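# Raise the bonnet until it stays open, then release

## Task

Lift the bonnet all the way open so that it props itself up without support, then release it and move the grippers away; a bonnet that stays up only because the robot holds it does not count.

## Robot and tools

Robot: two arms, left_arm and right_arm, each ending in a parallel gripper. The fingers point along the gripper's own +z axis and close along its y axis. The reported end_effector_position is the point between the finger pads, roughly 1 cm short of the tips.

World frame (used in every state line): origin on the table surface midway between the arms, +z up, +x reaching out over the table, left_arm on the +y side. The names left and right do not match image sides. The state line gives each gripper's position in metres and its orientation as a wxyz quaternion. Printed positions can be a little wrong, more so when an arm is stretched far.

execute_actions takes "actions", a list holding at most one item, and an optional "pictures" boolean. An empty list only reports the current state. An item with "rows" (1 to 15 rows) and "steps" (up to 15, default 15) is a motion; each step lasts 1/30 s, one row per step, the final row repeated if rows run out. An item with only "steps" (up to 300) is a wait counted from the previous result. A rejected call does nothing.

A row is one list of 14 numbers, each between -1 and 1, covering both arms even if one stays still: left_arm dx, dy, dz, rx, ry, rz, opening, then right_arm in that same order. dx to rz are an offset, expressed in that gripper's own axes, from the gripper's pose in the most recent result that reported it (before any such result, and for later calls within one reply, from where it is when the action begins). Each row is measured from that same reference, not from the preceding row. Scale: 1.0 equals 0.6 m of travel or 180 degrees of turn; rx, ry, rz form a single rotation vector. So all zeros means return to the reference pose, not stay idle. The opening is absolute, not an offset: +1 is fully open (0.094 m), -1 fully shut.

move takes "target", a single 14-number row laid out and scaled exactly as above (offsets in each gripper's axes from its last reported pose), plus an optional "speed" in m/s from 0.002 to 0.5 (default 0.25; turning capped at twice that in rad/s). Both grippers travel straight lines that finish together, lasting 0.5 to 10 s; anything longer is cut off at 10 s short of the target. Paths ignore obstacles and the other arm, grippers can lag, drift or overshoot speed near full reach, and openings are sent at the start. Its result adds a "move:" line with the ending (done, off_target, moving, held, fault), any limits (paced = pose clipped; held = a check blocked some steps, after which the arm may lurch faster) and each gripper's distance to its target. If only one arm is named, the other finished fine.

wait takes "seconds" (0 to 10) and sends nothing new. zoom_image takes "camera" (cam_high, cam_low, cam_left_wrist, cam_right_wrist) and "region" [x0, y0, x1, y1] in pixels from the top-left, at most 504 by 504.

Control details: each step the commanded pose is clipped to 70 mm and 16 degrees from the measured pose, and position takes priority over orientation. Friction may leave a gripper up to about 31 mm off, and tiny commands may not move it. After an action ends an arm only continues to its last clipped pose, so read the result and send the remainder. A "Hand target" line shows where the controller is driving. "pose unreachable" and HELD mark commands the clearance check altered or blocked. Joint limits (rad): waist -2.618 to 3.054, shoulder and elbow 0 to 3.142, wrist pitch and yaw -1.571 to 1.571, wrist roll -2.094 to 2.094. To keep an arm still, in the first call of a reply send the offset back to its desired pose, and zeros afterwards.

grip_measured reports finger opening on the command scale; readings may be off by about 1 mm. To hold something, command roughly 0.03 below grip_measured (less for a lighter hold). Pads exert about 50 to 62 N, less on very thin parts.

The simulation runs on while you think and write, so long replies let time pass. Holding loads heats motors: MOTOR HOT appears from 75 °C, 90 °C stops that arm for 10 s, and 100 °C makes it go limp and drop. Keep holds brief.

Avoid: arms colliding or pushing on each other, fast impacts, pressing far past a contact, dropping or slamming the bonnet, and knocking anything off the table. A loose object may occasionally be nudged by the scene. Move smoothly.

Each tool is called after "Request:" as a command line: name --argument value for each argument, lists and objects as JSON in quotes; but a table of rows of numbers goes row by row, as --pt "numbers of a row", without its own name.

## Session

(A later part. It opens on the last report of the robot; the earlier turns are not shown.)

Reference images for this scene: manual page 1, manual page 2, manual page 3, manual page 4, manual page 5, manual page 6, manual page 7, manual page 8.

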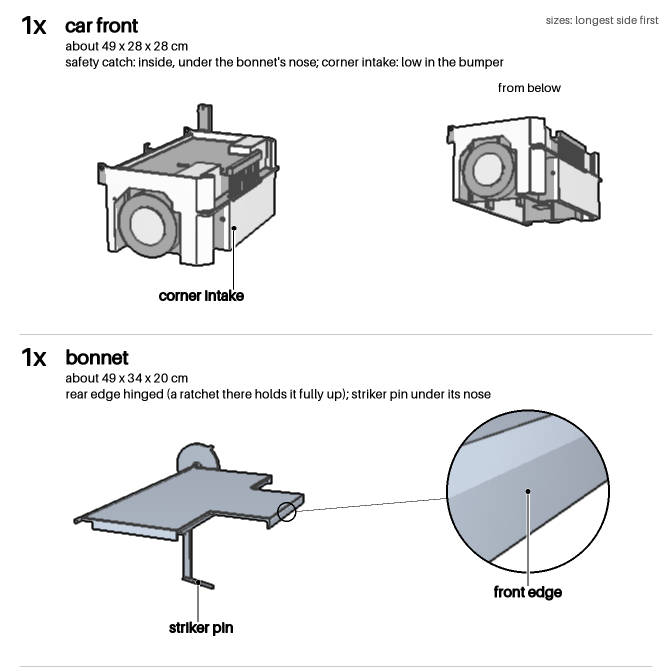

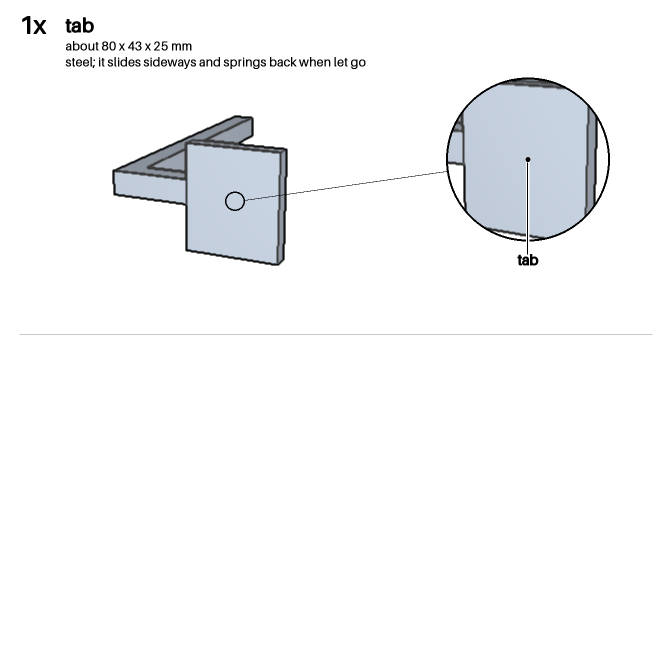

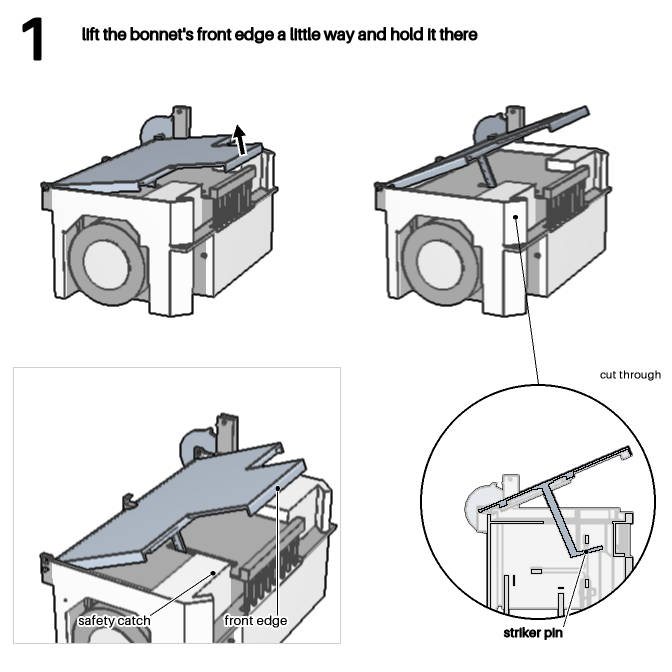

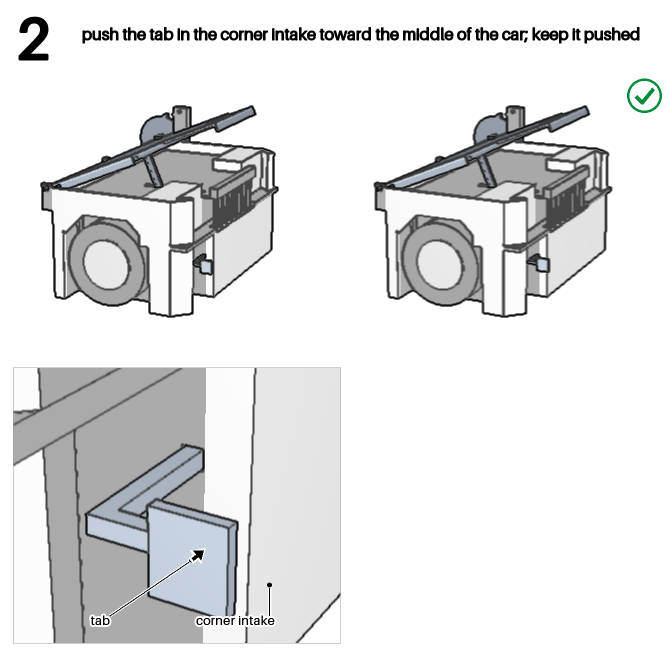

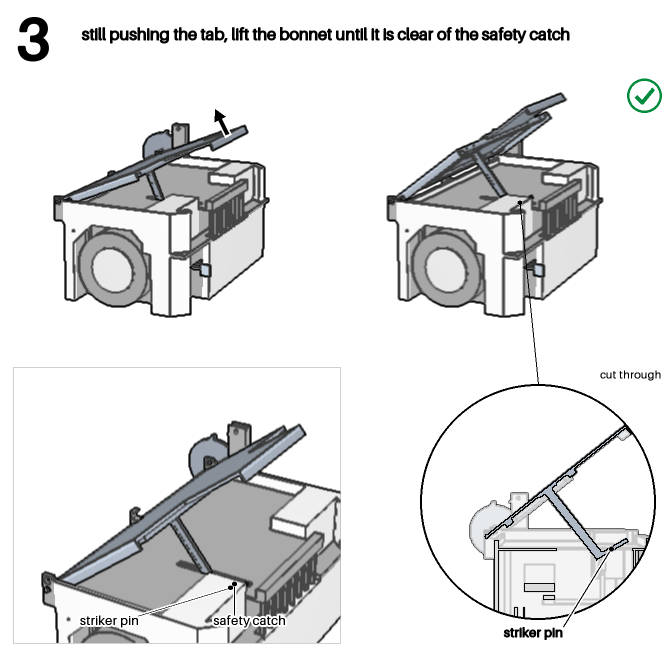

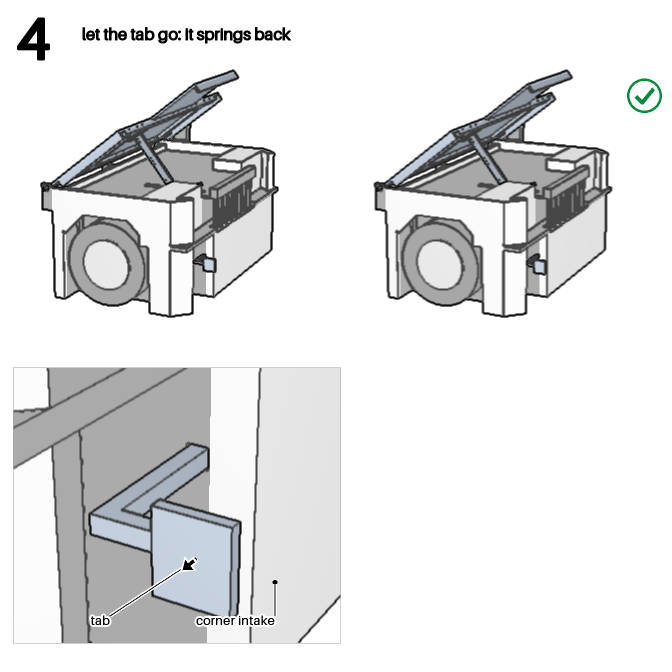

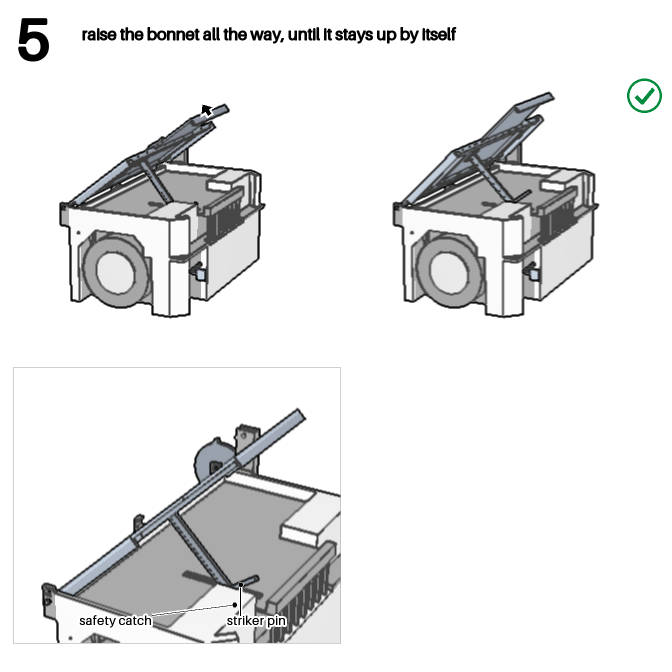

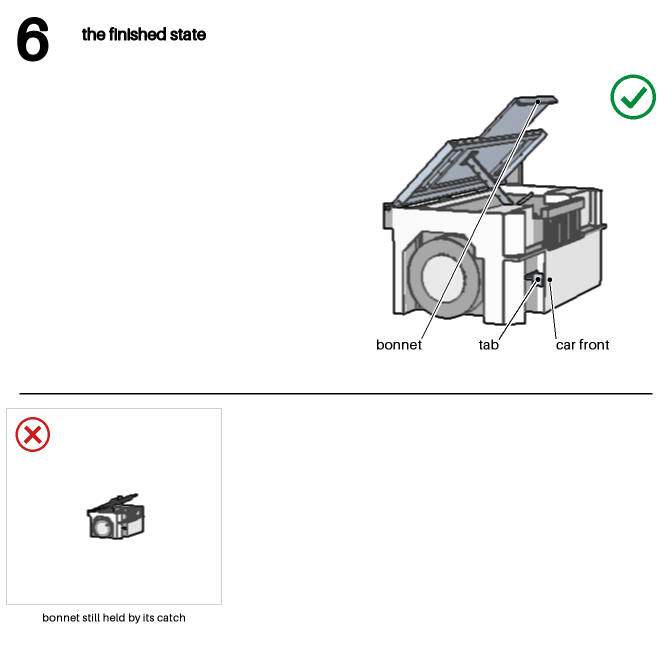

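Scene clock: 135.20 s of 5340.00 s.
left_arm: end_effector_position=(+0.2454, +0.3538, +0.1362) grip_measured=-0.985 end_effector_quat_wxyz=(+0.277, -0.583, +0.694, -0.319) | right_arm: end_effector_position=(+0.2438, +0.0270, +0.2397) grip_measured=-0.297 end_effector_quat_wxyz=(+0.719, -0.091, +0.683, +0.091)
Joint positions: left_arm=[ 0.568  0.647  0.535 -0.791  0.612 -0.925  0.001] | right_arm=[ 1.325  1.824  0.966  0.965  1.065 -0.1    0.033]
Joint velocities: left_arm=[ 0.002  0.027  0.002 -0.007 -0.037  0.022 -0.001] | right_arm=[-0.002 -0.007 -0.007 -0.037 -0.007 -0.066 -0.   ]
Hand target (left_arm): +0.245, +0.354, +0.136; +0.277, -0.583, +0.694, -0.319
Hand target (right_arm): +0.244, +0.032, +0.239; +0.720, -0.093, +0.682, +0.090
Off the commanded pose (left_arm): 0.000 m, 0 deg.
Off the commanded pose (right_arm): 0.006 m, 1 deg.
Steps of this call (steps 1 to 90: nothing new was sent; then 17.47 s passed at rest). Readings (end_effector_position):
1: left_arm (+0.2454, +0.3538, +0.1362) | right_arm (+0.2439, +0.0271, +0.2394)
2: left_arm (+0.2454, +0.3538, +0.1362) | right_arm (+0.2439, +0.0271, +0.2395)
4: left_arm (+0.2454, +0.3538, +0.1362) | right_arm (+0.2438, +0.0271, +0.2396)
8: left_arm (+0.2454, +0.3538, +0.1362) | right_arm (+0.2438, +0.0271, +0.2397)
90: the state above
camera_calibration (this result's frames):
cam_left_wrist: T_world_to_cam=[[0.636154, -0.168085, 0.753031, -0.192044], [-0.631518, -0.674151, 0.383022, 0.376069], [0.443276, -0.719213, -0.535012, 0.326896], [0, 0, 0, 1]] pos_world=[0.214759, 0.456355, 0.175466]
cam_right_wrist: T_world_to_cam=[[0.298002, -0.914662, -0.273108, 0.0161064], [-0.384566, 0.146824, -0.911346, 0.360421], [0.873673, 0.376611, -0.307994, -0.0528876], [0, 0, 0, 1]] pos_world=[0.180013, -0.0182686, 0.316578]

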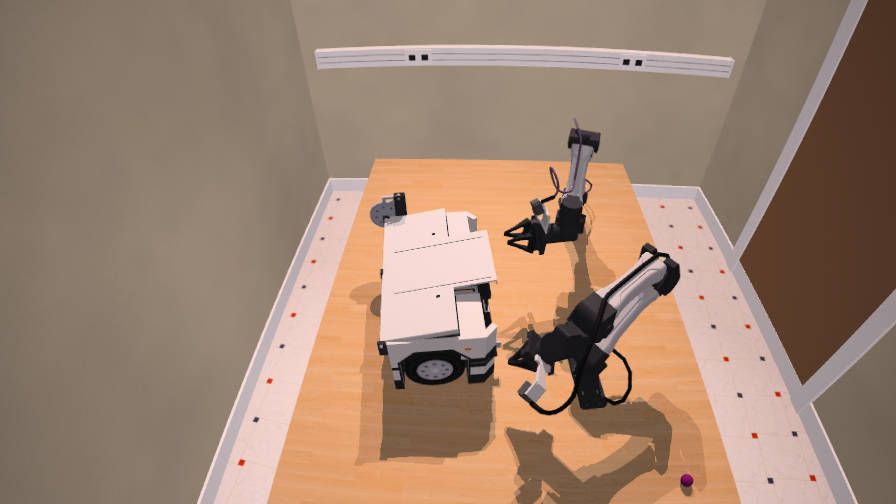

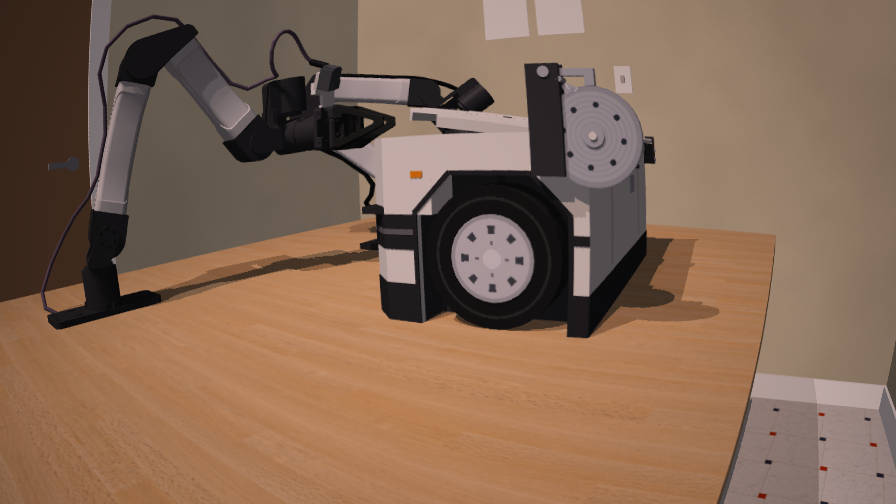

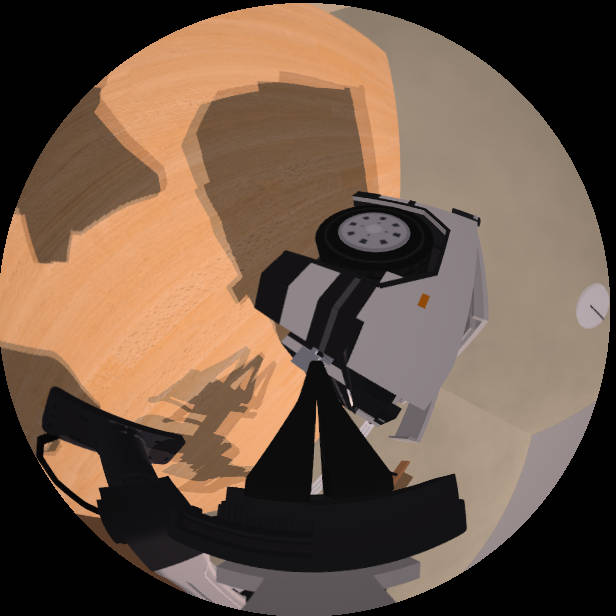

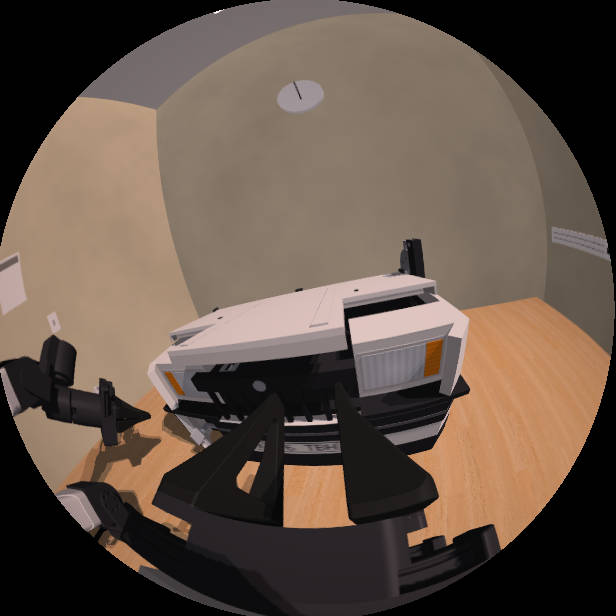

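Request:
move --target '[0.0755,0.025,0.0808,0,0,0,-1, 0.030,0.022,0.0278,0,0,0,-0.3]' --speed 0.12

Scene clock: 223.63 s of 5340.00 s.
left_arm: end_effector_position=(+0.2681, +0.3059, +0.0999) grip_measured=-0.985 end_effector_quat_wxyz=(+0.277, -0.580, +0.694, -0.324) | right_arm: end_effector_position=(+0.2530, +0.0396, +0.2246) grip_measured=-0.297 end_effector_quat_wxyz=(+0.720, -0.093, +0.682, +0.091)
Joint positions: left_arm=[ 0.076  0.569  0.339 -0.494  0.279 -1.319  0.001] | right_arm=[ 1.309  1.906  1.004  1.007  1.046 -0.1    0.033]
Joint velocities: left_arm=[ 0.007 -0.017  0.007 -0.022 -0.037  0.022  0.001] | right_arm=[ 0.012  0.012  0.012  0.037 -0.007 -0.022 -0.001]
Hand target (left_arm): +0.265, +0.305, +0.093; +0.276, -0.584, +0.693, -0.322
Hand target (right_arm): +0.257, +0.044, +0.222; +0.720, -0.091, +0.682, +0.091
Off the commanded pose (left_arm): 0.008 m, 1 deg.
Off the commanded pose (right_arm): 0.007 m, 0 deg.
After step 90, 84.13 s passed at rest.
move: done
camera_calibration (this result's frames):
cam_left_wrist: T_world_to_cam=[[0.629351, -0.170066, 0.758284, -0.185287], [-0.639605, -0.667567, 0.38113, 0.372431], [0.441388, -0.724867, -0.528909, 0.264633], [0, 0, 0, 1]] pos_world=[0.238013, 0.408935, 0.138522]
cam_right_wrist: T_world_to_cam=[[0.300381, -0.914642, -0.270558, 0.0195439], [-0.38361, 0.143859, -0.912221, 0.348362], [0.873278, 0.377803, -0.307653, -0.0703526], [0, 0, 0, 1]] pos_world=[0.189202, -0.00566014, 0.301427]

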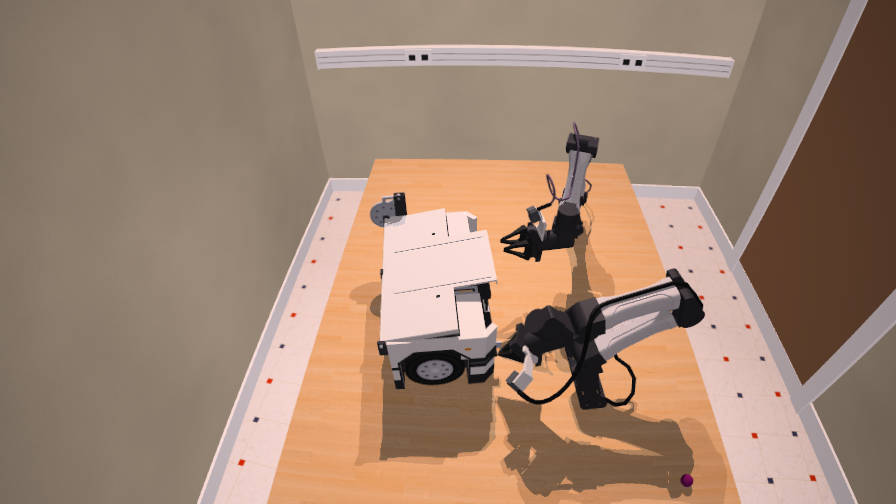

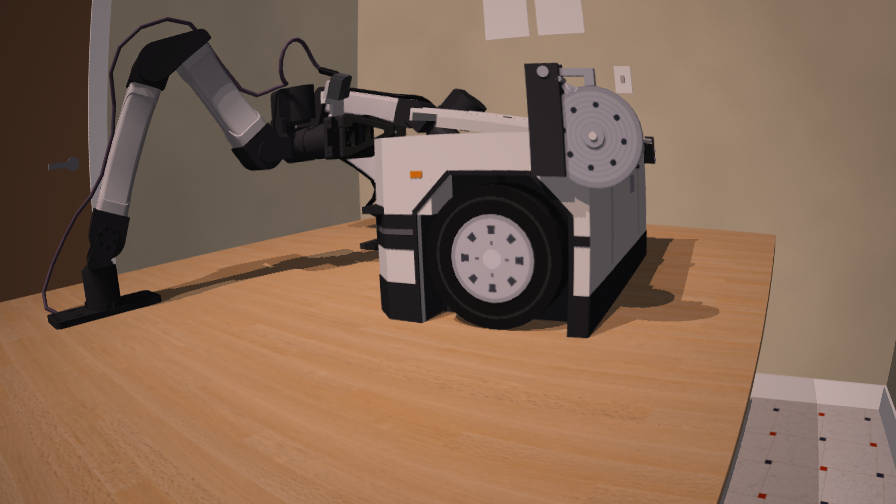

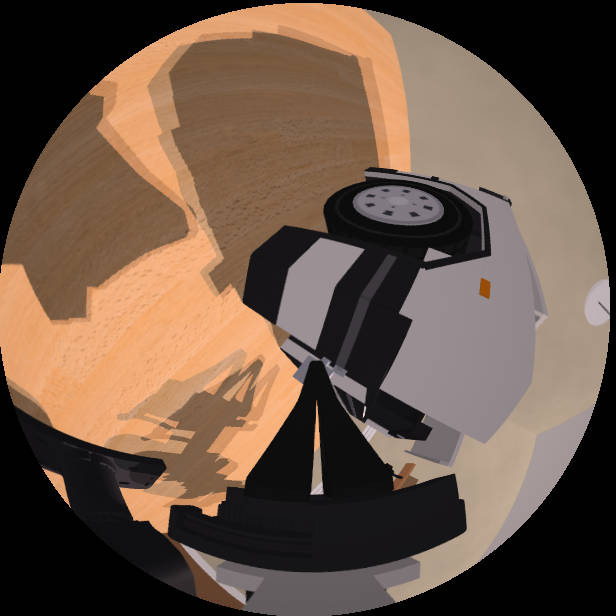

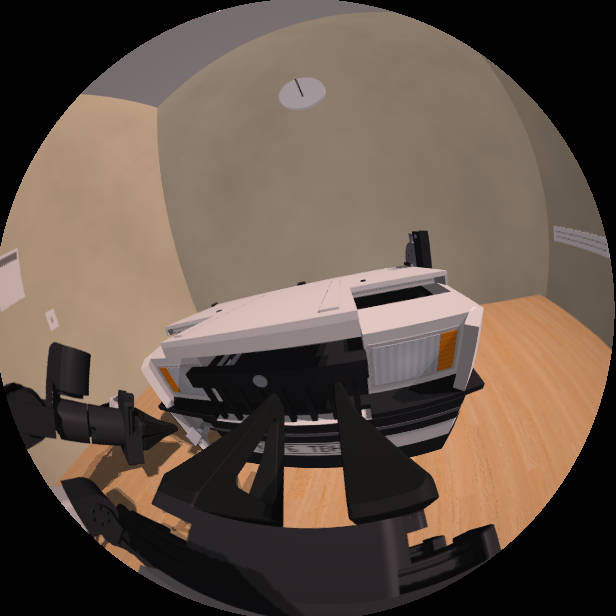

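Request:
zoom_image --camera "cam_right_wrist" --region '[120, 380, 240, 470]'

Request:
zoom_image --camera "cam_left_wrist" --region '[260, 320, 380, 410]'

Request:
zoom_image --camera "cam_low" --region '[300, 60, 540, 195]'

Region (120, 380, 240, 470) of cam_right_wrist's 616x616 image, scaled by 4.200, with more detail than that image has; it fills the top 378 rows of this view, and the rest is white.

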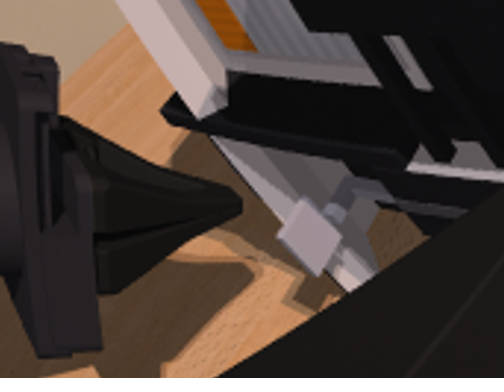

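Region (260, 320, 380, 410) of cam_left_wrist's 616x616 image, scaled by 4.200, with more detail than that image has; it fills the top 378 rows of this view, and the rest is white.

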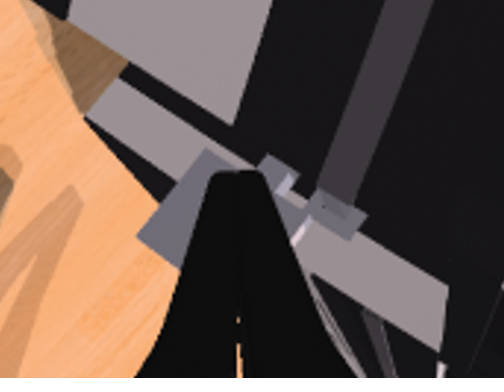

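Region (300, 60, 540, 195) of cam_low's 896x504 image, scaled by 2.100, with more detail than that image has; it fills the top 284 rows of this view, and the rest is white.

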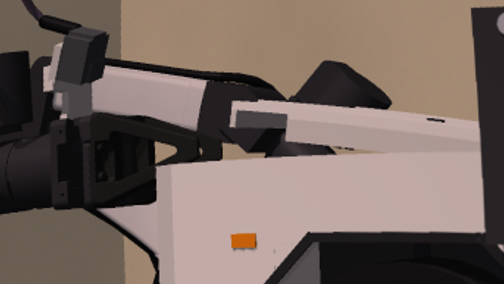

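Request:
move --target '[0.018,0.024,0.013,0,0,0,-1, 0.006,0.0067,0.105,0,0,0,-0.3]' --speed 0.09

Scene clock: 243.83 s of 5340.00 s.
left_arm: end_effector_position=(+0.2661, +0.2964, +0.0896) grip_measured=-0.985 end_effector_quat_wxyz=(+0.276, -0.577, +0.697, -0.325) | right_arm: end_effector_position=(+0.2890, +0.0469, +0.2324) grip_measured=-0.297 end_effector_quat_wxyz=(+0.725, -0.068, +0.679, +0.089)
Joint positions: left_arm=[-0.001  0.541  0.292 -0.462  0.228 -1.366  0.001] | right_arm=[ 1.235  1.972  1.119  0.98   1.011 -0.086  0.033]
Joint velocities: left_arm=[-0.002 -0.002 -0.007 -0.037 -0.066 -0.022 -0.001] | right_arm=[-0.002 -0.012  0.017  0.007 -0.022 -0.007 -0.   ]
Hand target (left_arm): +0.263, +0.296, +0.084; +0.277, -0.580, +0.694, -0.324
Hand target (right_arm): +0.311, +0.056, +0.223; +0.720, -0.092, +0.682, +0.091
Off the commanded pose (left_arm): 0.007 m, 0 deg.
Off the commanded pose (right_arm): 0.028 m, 3 deg.
After step 90, 16.20 s passed at rest.
move: off_target (right_arm)
camera_calibration (this result's frames):
cam_left_wrist: T_world_to_cam=[[0.627162, -0.175546, 0.758849, -0.175707], [-0.645696, -0.662043, 0.380494, 0.368713], [0.435597, -0.728617, -0.528558, 0.255833], [0, 0, 0, 1]] pos_world=[0.236834, 0.399663, 0.128264]
cam_right_wrist: T_world_to_cam=[[0.26804, -0.91585, -0.298953, 0.0334904], [-0.370836, 0.188317, -0.909405, 0.361821], [0.889177, 0.354619, -0.289154, -0.109931], [0, 0, 0, 1]] pos_world=[0.222947, 0.00151866, 0.307267]

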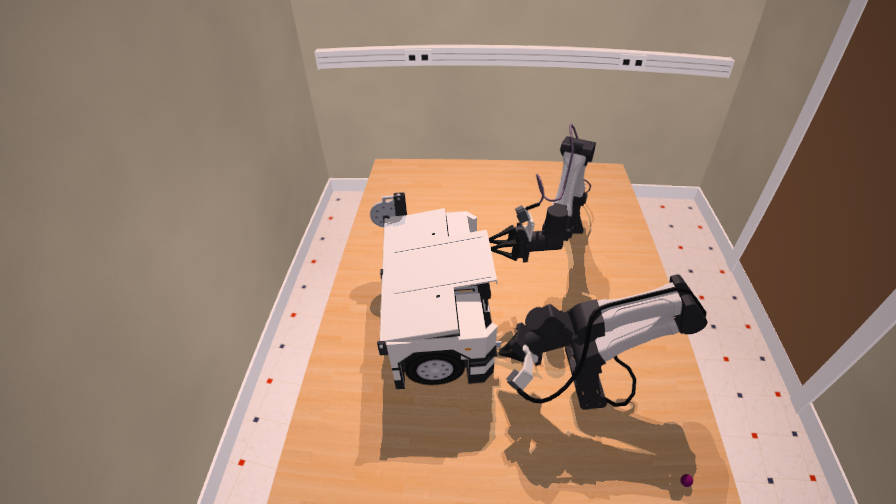

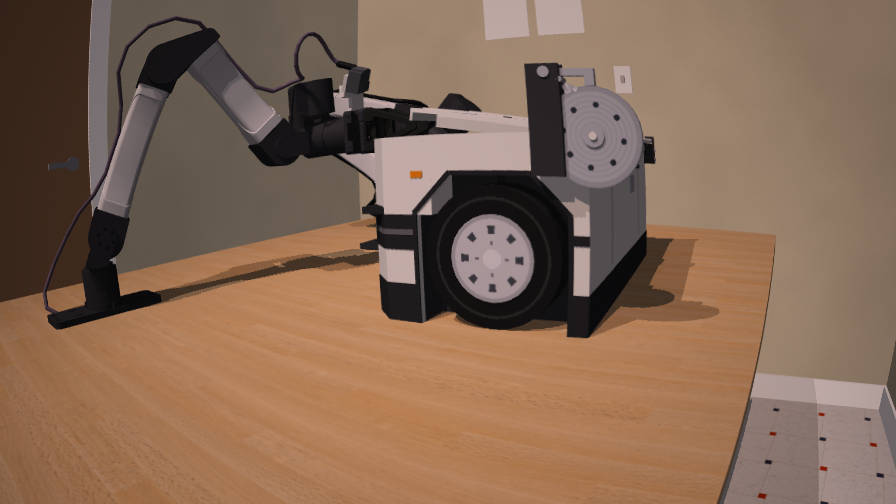

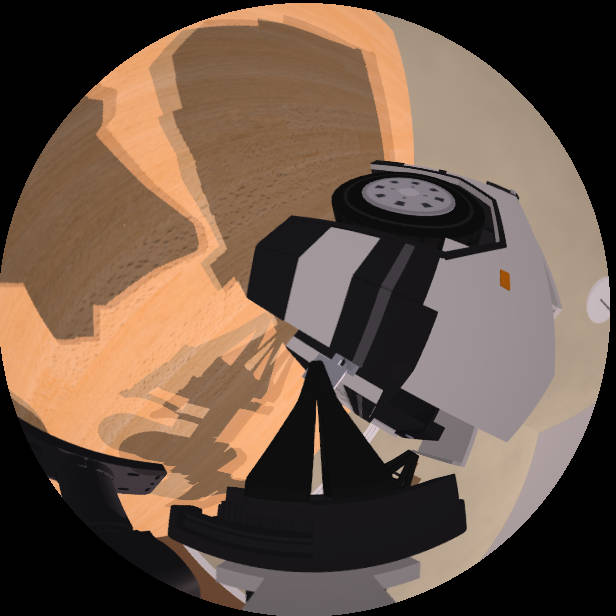

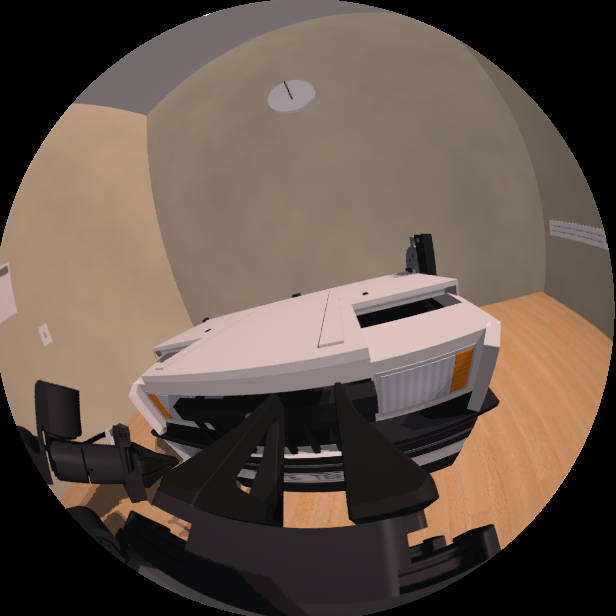

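Request:
zoom_image --camera "cam_right_wrist" --region '[230, 330, 400, 460]'

Request:
zoom_image --camera "cam_low" --region '[330, 70, 490, 170]'

Request:
zoom_image --camera "cam_left_wrist" --region '[340, 390, 500, 500]'

Request:
zoom_image --camera "cam_high" --region '[440, 200, 560, 290]'

Region (230, 330, 400, 460) of cam_right_wrist's 616x616 image, scaled by 2.965, with more detail than that image has; it fills the top 385 rows of this view, and the rest is white.

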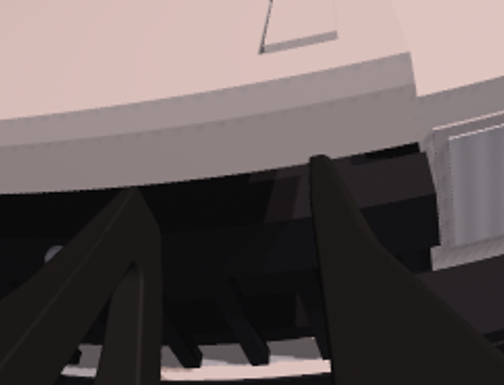

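Region (330, 70, 490, 170) of cam_low's 896x504 image, scaled by 3.150, with more detail than that image has; it fills the top 315 rows of this view, and the rest is white.

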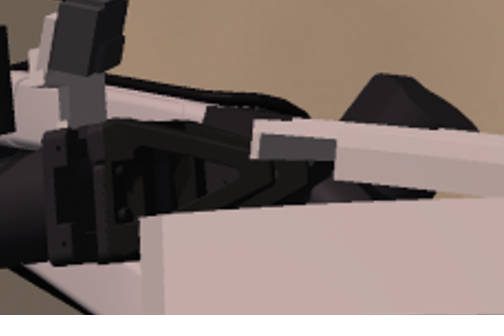

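Region (340, 390, 500, 500) of cam_left_wrist's 616x616 image, scaled by 3.150, with more detail than that image has; it fills the top 346 rows of this view, and the rest is white.

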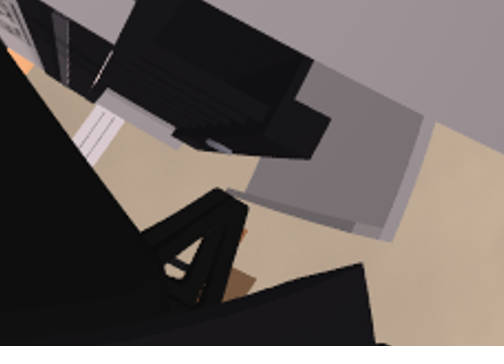

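Region (440, 200, 560, 290) of cam_high's 896x504 image, scaled by 4.200, with more detail than that image has; it fills the top 378 rows of this view, and the rest is white.

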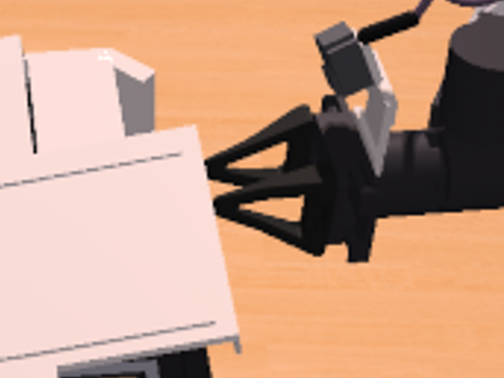

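Request:
execute_actions --actions '[{"rows": [[0,0,0,0,0,0,-1, 0.008,0.001,-0.008,-0.004,0.002,-0.003,-0.3],[0,0,0,0,0,0,-1, 0.014,0.002,-0.014,-0.008,0.003,-0.006,-0.3],[0,0,0,0,0,0,-1, 0.020,0.003,-0.018,-0.012,0.005,-0.009,-0.3],[0,0,0,0,0,0,-1, 0.026,0.004,-0.018,-0.012,0.005,-0.009,-0.3],[0,0,0,0,0,0,-1, 0.032,0.005,-0.018,-0.012,0.005,-0.009,-0.3],[0,0,0,0,0,0,-1, 0.036,0.005,-0.018,-0.012,0.005,-0.009,-0.3]], "steps": 15}]' --pictures false

Scene clock: 280.50 s of 5340.00 s.
left_arm: end_effector_position=(+0.2665, +0.2970, +0.0900) grip_measured=-0.985 end_effector_quat_wxyz=(+0.278, -0.578, +0.695, -0.325) | right_arm: end_effector_position=(+0.2835, +0.0465, +0.2292) grip_measured=-0.297 end_effector_quat_wxyz=(+0.726, -0.072, +0.676, +0.100)
Joint positions: left_arm=[-0.001  0.541  0.292 -0.46   0.225 -1.368  0.001] | right_arm=[ 1.243  1.969  1.088  1.019  0.997 -0.085  0.033]
Joint velocities: left_arm=[-0.007  0.002 -0.002 -0.066  0.007  0.022 -0.001] | right_arm=[-0.012  0.002  0.002  0.022 -0.066 -0.007  0.002]
Hand target (left_arm): +0.266, +0.296, +0.090; +0.276, -0.577, +0.697, -0.325
Hand target (right_arm): +0.279, +0.048, +0.211; +0.719, -0.092, +0.682, +0.091
Off the commanded pose (left_arm): 0.001 m, 0 deg.
Off the commanded pose (right_arm): 0.020 m, 3 deg.
Steps of this call (steps 1 to 90: nothing new was sent; then 33.17 s passed at rest; steps 91 to 105: all 15 steps of this action). Readings (end_effector_position):
91: left_arm (+0.2665, +0.2970, +0.0900) | right_arm (+0.2873, +0.0474, +0.2329)
92: left_arm (+0.2665, +0.2970, +0.0900) | right_arm (+0.2865, +0.0484, +0.2332)
94: left_arm (+0.2665, +0.2970, +0.0900) | right_arm (+0.2853, +0.0482, +0.2321)
98: left_arm (+0.2665, +0.2970, +0.0900) | right_arm (+0.2838, +0.0466, +0.2275)
105: the state above

Request:
execute_actions --actions '[{"rows": [[0,0,0,0,0,0,-1, 0.032,0.003,-0.006,-0.005,0.007,-0.012,-0.3],[0,0,0,0,0,0,-1, 0.036,0.003,-0.006,-0.005,0.007,-0.012,-0.3],[0,0,0,0,0,0,-1, 0.040,0.003,-0.006,-0.005,0.007,-0.012,-0.3],[0,0,0,0,0,0,-1, 0.044,0.003,-0.006,-0.005,0.007,-0.012,-0.3],[0,0,0,0,0,0,-1, 0.047,0.003,-0.006,-0.005,0.007,-0.012,-0.3],[0,0,0,0,0,0,-1, 0.050,0.003,-0.006,-0.005,0.007,-0.012,-0.3],[0,0,0,0,0,0,-1, 0.052,0.003,-0.006,-0.005,0.007,-0.012,-0.3]], "steps": 15}]' --pictures false

Scene clock: 286.90 s of 5340.00 s.
left_arm: end_effector_position=(+0.2665, +0.2970, +0.0900) grip_measured=-0.985 end_effector_quat_wxyz=(+0.278, -0.578, +0.695, -0.325) | right_arm: end_effector_position=(+0.2841, +0.0499, +0.2208) grip_measured=-0.297 end_effector_quat_wxyz=(+0.728, -0.070, +0.674, +0.105)
Joint positions: left_arm=[-0.001  0.541  0.292 -0.46   0.225 -1.368  0.001] | right_arm=[ 1.243  2.002  1.088  1.063  0.992 -0.085  0.033]
Joint velocities: left_arm=[-0.012  0.012 -0.007  0.007  0.037 -0.037 -0.001] | right_arm=[ 0.007 -0.012  0.002  0.066 -0.007 -0.037 -0.001]
Hand target (left_arm): +0.266, +0.297, +0.090; +0.278, -0.578, +0.695, -0.325
Hand target (right_arm): +0.281, +0.048, +0.198; +0.720, -0.091, +0.682, +0.091
Off the commanded pose (left_arm): 0.000 m, 0 deg.
Off the commanded pose (right_arm): 0.023 m, 3 deg.
Steps of this call (steps 1 to 90: nothing new was sent; then 2.90 s passed at rest; steps 91 to 105: all 15 steps of this action). Readings (end_effector_position):
91: left_arm (+0.2665, +0.2970, +0.0900) | right_arm (+0.2834, +0.0467, +0.2300)
92: left_arm (+0.2665, +0.2970, +0.0900) | right_arm (+0.2833, +0.0467, +0.2302)
94: left_arm (+0.2665, +0.2970, +0.0900) | right_arm (+0.2833, +0.0469, +0.2304)
98: left_arm (+0.2665, +0.2970, +0.0900) | right_arm (+0.2838, +0.0486, +0.2254)
105: the state above

Request:
execute_actions --actions '[{"rows": [[0,0,0,0,0,0,-1, 0.038,-0.002,-0.003,-0.004,0.009,-0.015,-0.3],[0,0,0,0,0,0,-1, 0.038,-0.002,0.002,-0.004,0.009,-0.015,-0.3],[0,0,0,0,0,0,-1, 0.039,-0.002,0.007,-0.004,0.009,-0.015,-0.3],[0,0,0,0,0,0,-1, 0.039,-0.002,0.012,-0.004,0.009,-0.015,-0.3],[0,0,0,0,0,0,-1, 0.039,-0.002,0.017,-0.004,0.009,-0.015,-0.3],[0,0,0,0,0,0,-1, 0.040,-0.002,0.022,-0.004,0.009,-0.015,-0.3],[0,0,0,0,0,0,-1, 0.040,-0.002,0.027,-0.004,0.009,-0.015,-0.3],[0,0,0,0,0,0,-1, 0.040,-0.002,0.032,-0.004,0.009,-0.015,-0.3],[0,0,0,0,0,0,-1, 0.041,-0.002,0.036,-0.004,0.009,-0.015,-0.3],[0,0,0,0,0,0,-1, 0.041,-0.002,0.040,-0.004,0.009,-0.015,-0.3],[0,0,0,0,0,0,-1, 0.041,-0.002,0.043,-0.004,0.009,-0.015,-0.3],[0,0,0,0,0,0,-1, 0.041,-0.002,0.045,-0.004,0.009,-0.015,-0.3]], "steps": 15}]'

Scene clock: 301.37 s of 5340.00 s.
left_arm: end_effector_position=(+0.2665, +0.2970, +0.0900) grip_measured=-0.985 end_effector_quat_wxyz=(+0.278, -0.578, +0.695, -0.325) | right_arm: end_effector_position=(+0.3020, +0.0493, +0.2050) grip_measured=-0.297 end_effector_quat_wxyz=(+0.724, -0.083, +0.678, +0.093)
Joint positions: left_arm=[-0.001  0.541  0.292 -0.46   0.225 -1.368  0.001] | right_arm=[ 1.2    2.043  1.098  1.058  0.95  -0.085  0.033]
Joint velocities: left_arm=[ 0.007 -0.007  0.012 -0.007  0.007  0.051 -0.001] | right_arm=[ 0.002 -0.012  0.027 -0.007 -0.037 -0.007 -0.002]
Hand target (left_arm): +0.266, +0.297, +0.090; +0.278, -0.578, +0.695, -0.325
Hand target (right_arm): +0.312, +0.055, +0.198; +0.720, -0.092, +0.682, +0.091
Off the commanded pose (left_arm): 0.000 m, 0 deg.
Off the commanded pose (right_arm): 0.014 m, 1 deg.
Steps of this call (steps 1 to 90: nothing new was sent; then 10.97 s passed at rest; steps 91 to 105: all 15 steps of this action). Readings (end_effector_position):
91: left_arm (+0.2665, +0.2970, +0.0900) | right_arm (+0.2840, +0.0498, +0.2219)
92: left_arm (+0.2665, +0.2970, +0.0900) | right_arm (+0.2839, +0.0502, +0.2220)
94: left_arm (+0.2665, +0.2970, +0.0900) | right_arm (+0.2846, +0.0507, +0.2216)
98: left_arm (+0.2665, +0.2970, +0.0900) | right_arm (+0.2930, +0.0493, +0.2143)
105: the state above
camera_calibration (this result's frames):
cam_left_wrist: T_world_to_cam=[[0.626589, -0.1732, 0.75986, -0.176744], [-0.643672, -0.664713, 0.379266, 0.369567], [0.4394, -0.726745, -0.527986, 0.254635], [0, 0, 0, 1]] pos_world=[0.236739, 0.400099, 0.12858]
cam_right_wrist: T_world_to_cam=[[0.292317, -0.912861, -0.285017, 0.013692], [-0.373673, 0.165312, -0.91271, 0.343916], [0.880295, 0.373304, -0.292788, -0.127727], [0, 0, 0, 1]] pos_world=[0.236947, 0.00332635, 0.280402]

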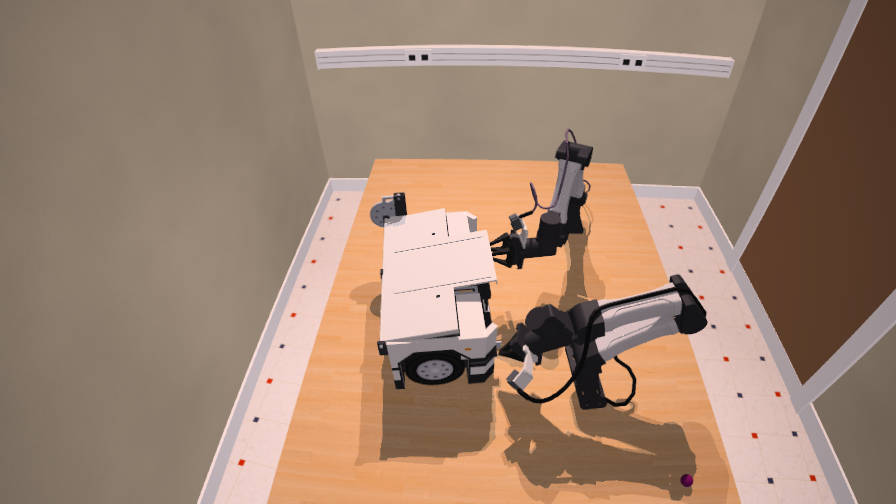

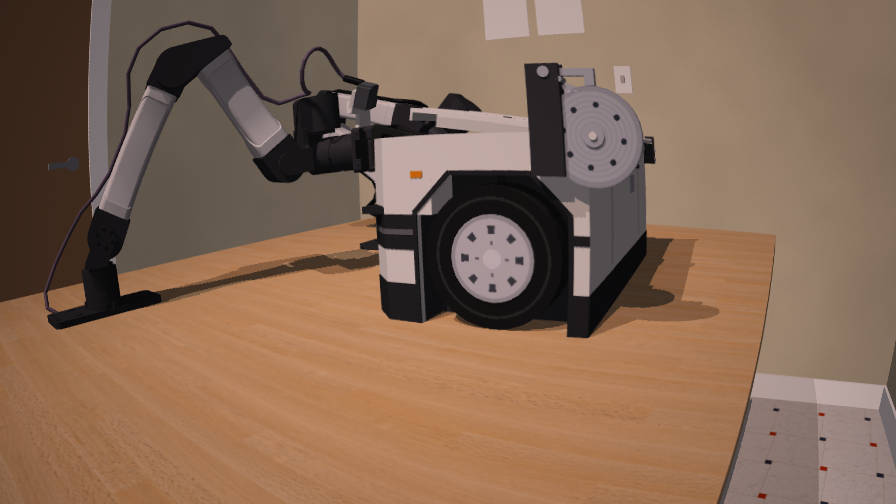

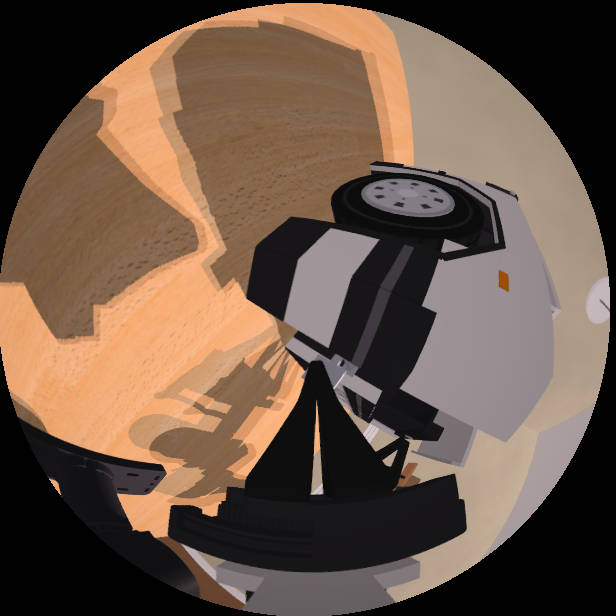

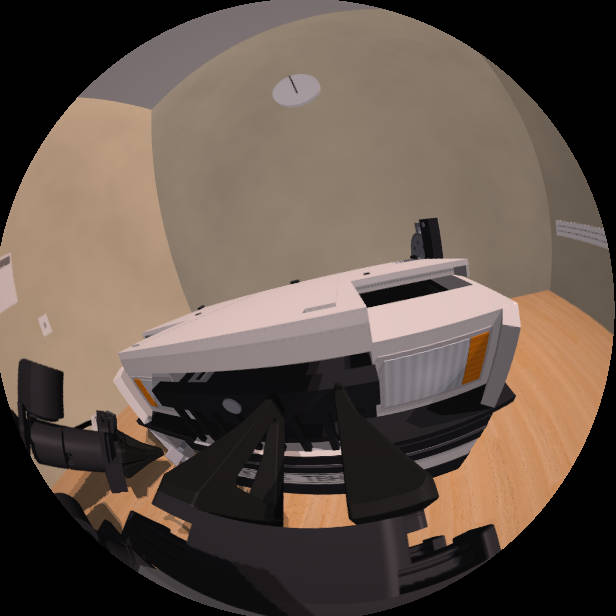

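Request:
execute_actions --actions '[{"rows": [[0,0,0,0,0,0,-1, 0,0.004,0.002,0,0,0,-0.3],[0,0,0,0,0,0,-1, -0.006,0.004,0,0,0,0,-0.3],[0,0,0,0,0,0,-1, -0.012,0.004,0,0,0,0,-0.3],[0,0,0,0,0,0,-1, -0.018,0.004,0,0,0,0,-0.3],[0,0,0,0,0,0,-1, -0.023,0.004,0,0,0,0,-0.3],[0,0,0,0,0,0,-1, -0.027,0.004,0,0,0,0,-0.3],[0,0,0,0,0,0,-1, -0.030,0.004,0,0,0,0,-0.3]], "steps": 13}]' --pictures false

Scene clock: 309.47 s of 5340.00 s.
left_arm: end_effector_position=(+0.2665, +0.2970, +0.0900) grip_measured=-0.985 end_effector_quat_wxyz=(+0.278, -0.578, +0.695, -0.325) | right_arm: end_effector_position=(+0.3003, +0.0466, +0.2180) grip_measured=-0.297 end_effector_quat_wxyz=(+0.725, -0.080, +0.678, +0.094)
Joint positions: left_arm=[-0.001  0.541  0.292 -0.46   0.225 -1.368  0.001] | right_arm=[ 1.202  2.004  1.099  1.024  0.953 -0.085  0.033]
Joint velocities: left_arm=[-0.007  0.012  0.002  0.022  0.022  0.007 -0.001] | right_arm=[-0.017  0.007 -0.007 -0.022 -0.007 -0.037  0.   ]
Hand target (left_arm): +0.266, +0.297, +0.090; +0.278, -0.578, +0.695, -0.325
Hand target (right_arm): +0.300, +0.051, +0.223; +0.724, -0.082, +0.678, +0.093
Off the commanded pose (left_arm): 0.000 m, 0 deg.
Off the commanded pose (right_arm): 0.007 m, 0 deg.
Steps of this call (steps 1 to 90: nothing new was sent; then 4.67 s passed at rest; steps 91 to 103: all 13 steps of this action). Readings (end_effector_position):
91: left_arm (+0.2665, +0.2970, +0.0900) | right_arm (+0.3014, +0.0495, +0.2049)
92: left_arm (+0.2665, +0.2970, +0.0900) | right_arm (+0.3014, +0.0495, +0.2049)
94: left_arm (+0.2665, +0.2970, +0.0900) | right_arm (+0.3013, +0.0494, +0.2053)
98: left_arm (+0.2665, +0.2970, +0.0900) | right_arm (+0.3008, +0.0480, +0.2114)
103: the state above

Request:
execute_actions --actions '[{"rows": [[0,0,0,0,0,0,-1, -0.008,0.008,0.005,0,0,0,-0.3],[0,0,0,0,0,0,-1, -0.008,0.008,0.011,0,0,0,-0.3],[0,0,0,0,0,0,-1, -0.008,0.009,0.017,0,0,0,-0.3],[0,0,0,0,0,0,-1, -0.007,0.009,0.023,0,0,0,-0.3],[0,0,0,0,0,0,-1, -0.007,0.010,0.029,0,0,0,-0.3],[0,0,0,0,0,0,-1, -0.007,0.010,0.035,0,0,0,-0.3],[0,0,0,0,0,0,-1, -0.006,0.010,0.040,0,0,0,-0.3],[0,0,0,0,0,0,-1, -0.006,0.010,0.044,0,0,0,-0.3],[0,0,0,0,0,0,-1, -0.006,0.010,0.047,0,0,0,-0.3],[0,0,0,0,0,0,-1, -0.006,0.010,0.049,0,0,0,-0.3]], "steps": 15}]'

Scene clock: 316.80 s of 5340.00 s.
left_arm: end_effector_position=(+0.2665, +0.2970, +0.0900) grip_measured=-0.985 end_effector_quat_wxyz=(+0.278, -0.578, +0.695, -0.325) | right_arm: end_effector_position=(+0.3169, +0.0538, +0.2212) grip_measured=-0.297 end_effector_quat_wxyz=(+0.724, -0.079, +0.679, +0.090)
Joint positions: left_arm=[-0.001  0.541  0.292 -0.46   0.225 -1.368  0.001] | right_arm=[ 1.173  2.036  1.172  0.971  0.932 -0.079  0.033]
Joint velocities: left_arm=[-0.007 -0.007  0.002  0.007  0.037  0.007  0.   ] | right_arm=[-0.002 -0.012  0.002 -0.051 -0.037 -0.022  0.001]
Hand target (left_arm): +0.266, +0.297, +0.090; +0.278, -0.578, +0.695, -0.325
Hand target (right_arm): +0.327, +0.058, +0.223; +0.725, -0.080, +0.677, +0.094
Off the commanded pose (left_arm): 0.000 m, 0 deg.
Off the commanded pose (right_arm): 0.012 m, 1 deg.
Steps of this call (steps 1 to 90: nothing new was sent; then 3.83 s passed at rest; steps 91 to 105: all 15 steps of this action). Readings (end_effector_position):
91: left_arm (+0.2665, +0.2970, +0.0900) | right_arm (+0.3003, +0.0468, +0.2161)
92: left_arm (+0.2665, +0.2970, +0.0900) | right_arm (+0.3005, +0.0471, +0.2169)
94: left_arm (+0.2665, +0.2970, +0.0900) | right_arm (+0.3017, +0.0492, +0.2213)
98: left_arm (+0.2665, +0.2970, +0.0900) | right_arm (+0.3095, +0.0531, +0.2225)
105: the state above
camera_calibration (this result's frames):
cam_left_wrist: T_world_to_cam=[[0.626589, -0.1732, 0.75986, -0.176744], [-0.643672, -0.664713, 0.379266, 0.369567], [0.4394, -0.726745, -0.527986, 0.254635], [0, 0, 0, 1]] pos_world=[0.236739, 0.400099, 0.12858]
cam_right_wrist: T_world_to_cam=[[0.283345, -0.915558, -0.285429, 0.0212142], [-0.373784, 0.168658, -0.912053, 0.363239], [0.883177, 0.365115, -0.294432, -0.137869], [0, 0, 0, 1]] pos_world=[0.251524, 0.00849748, 0.296755]

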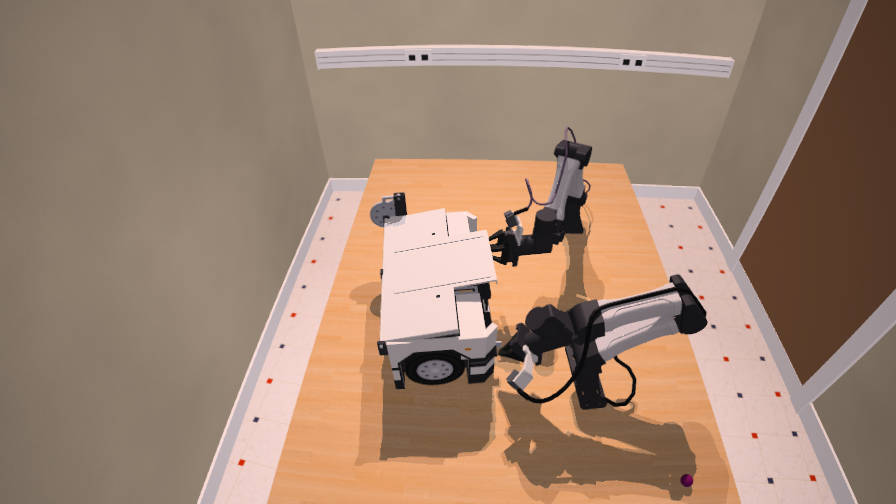

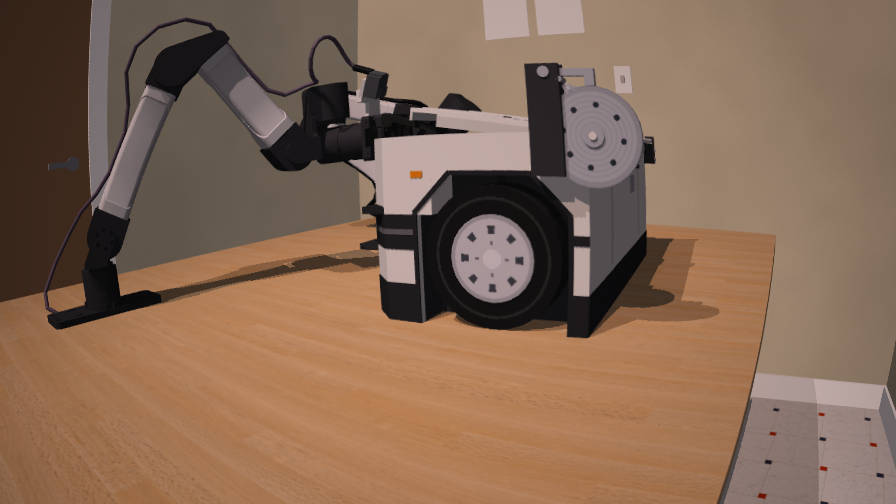

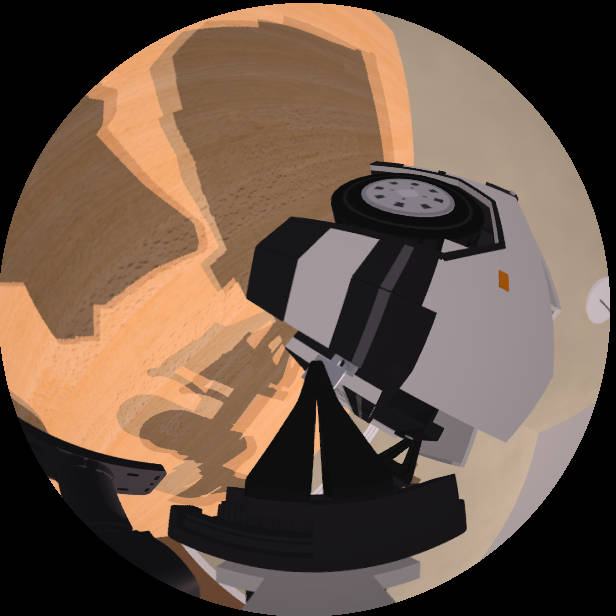

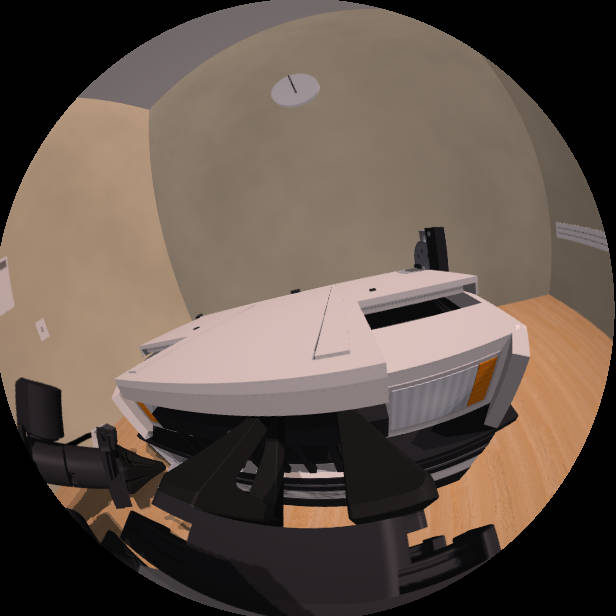

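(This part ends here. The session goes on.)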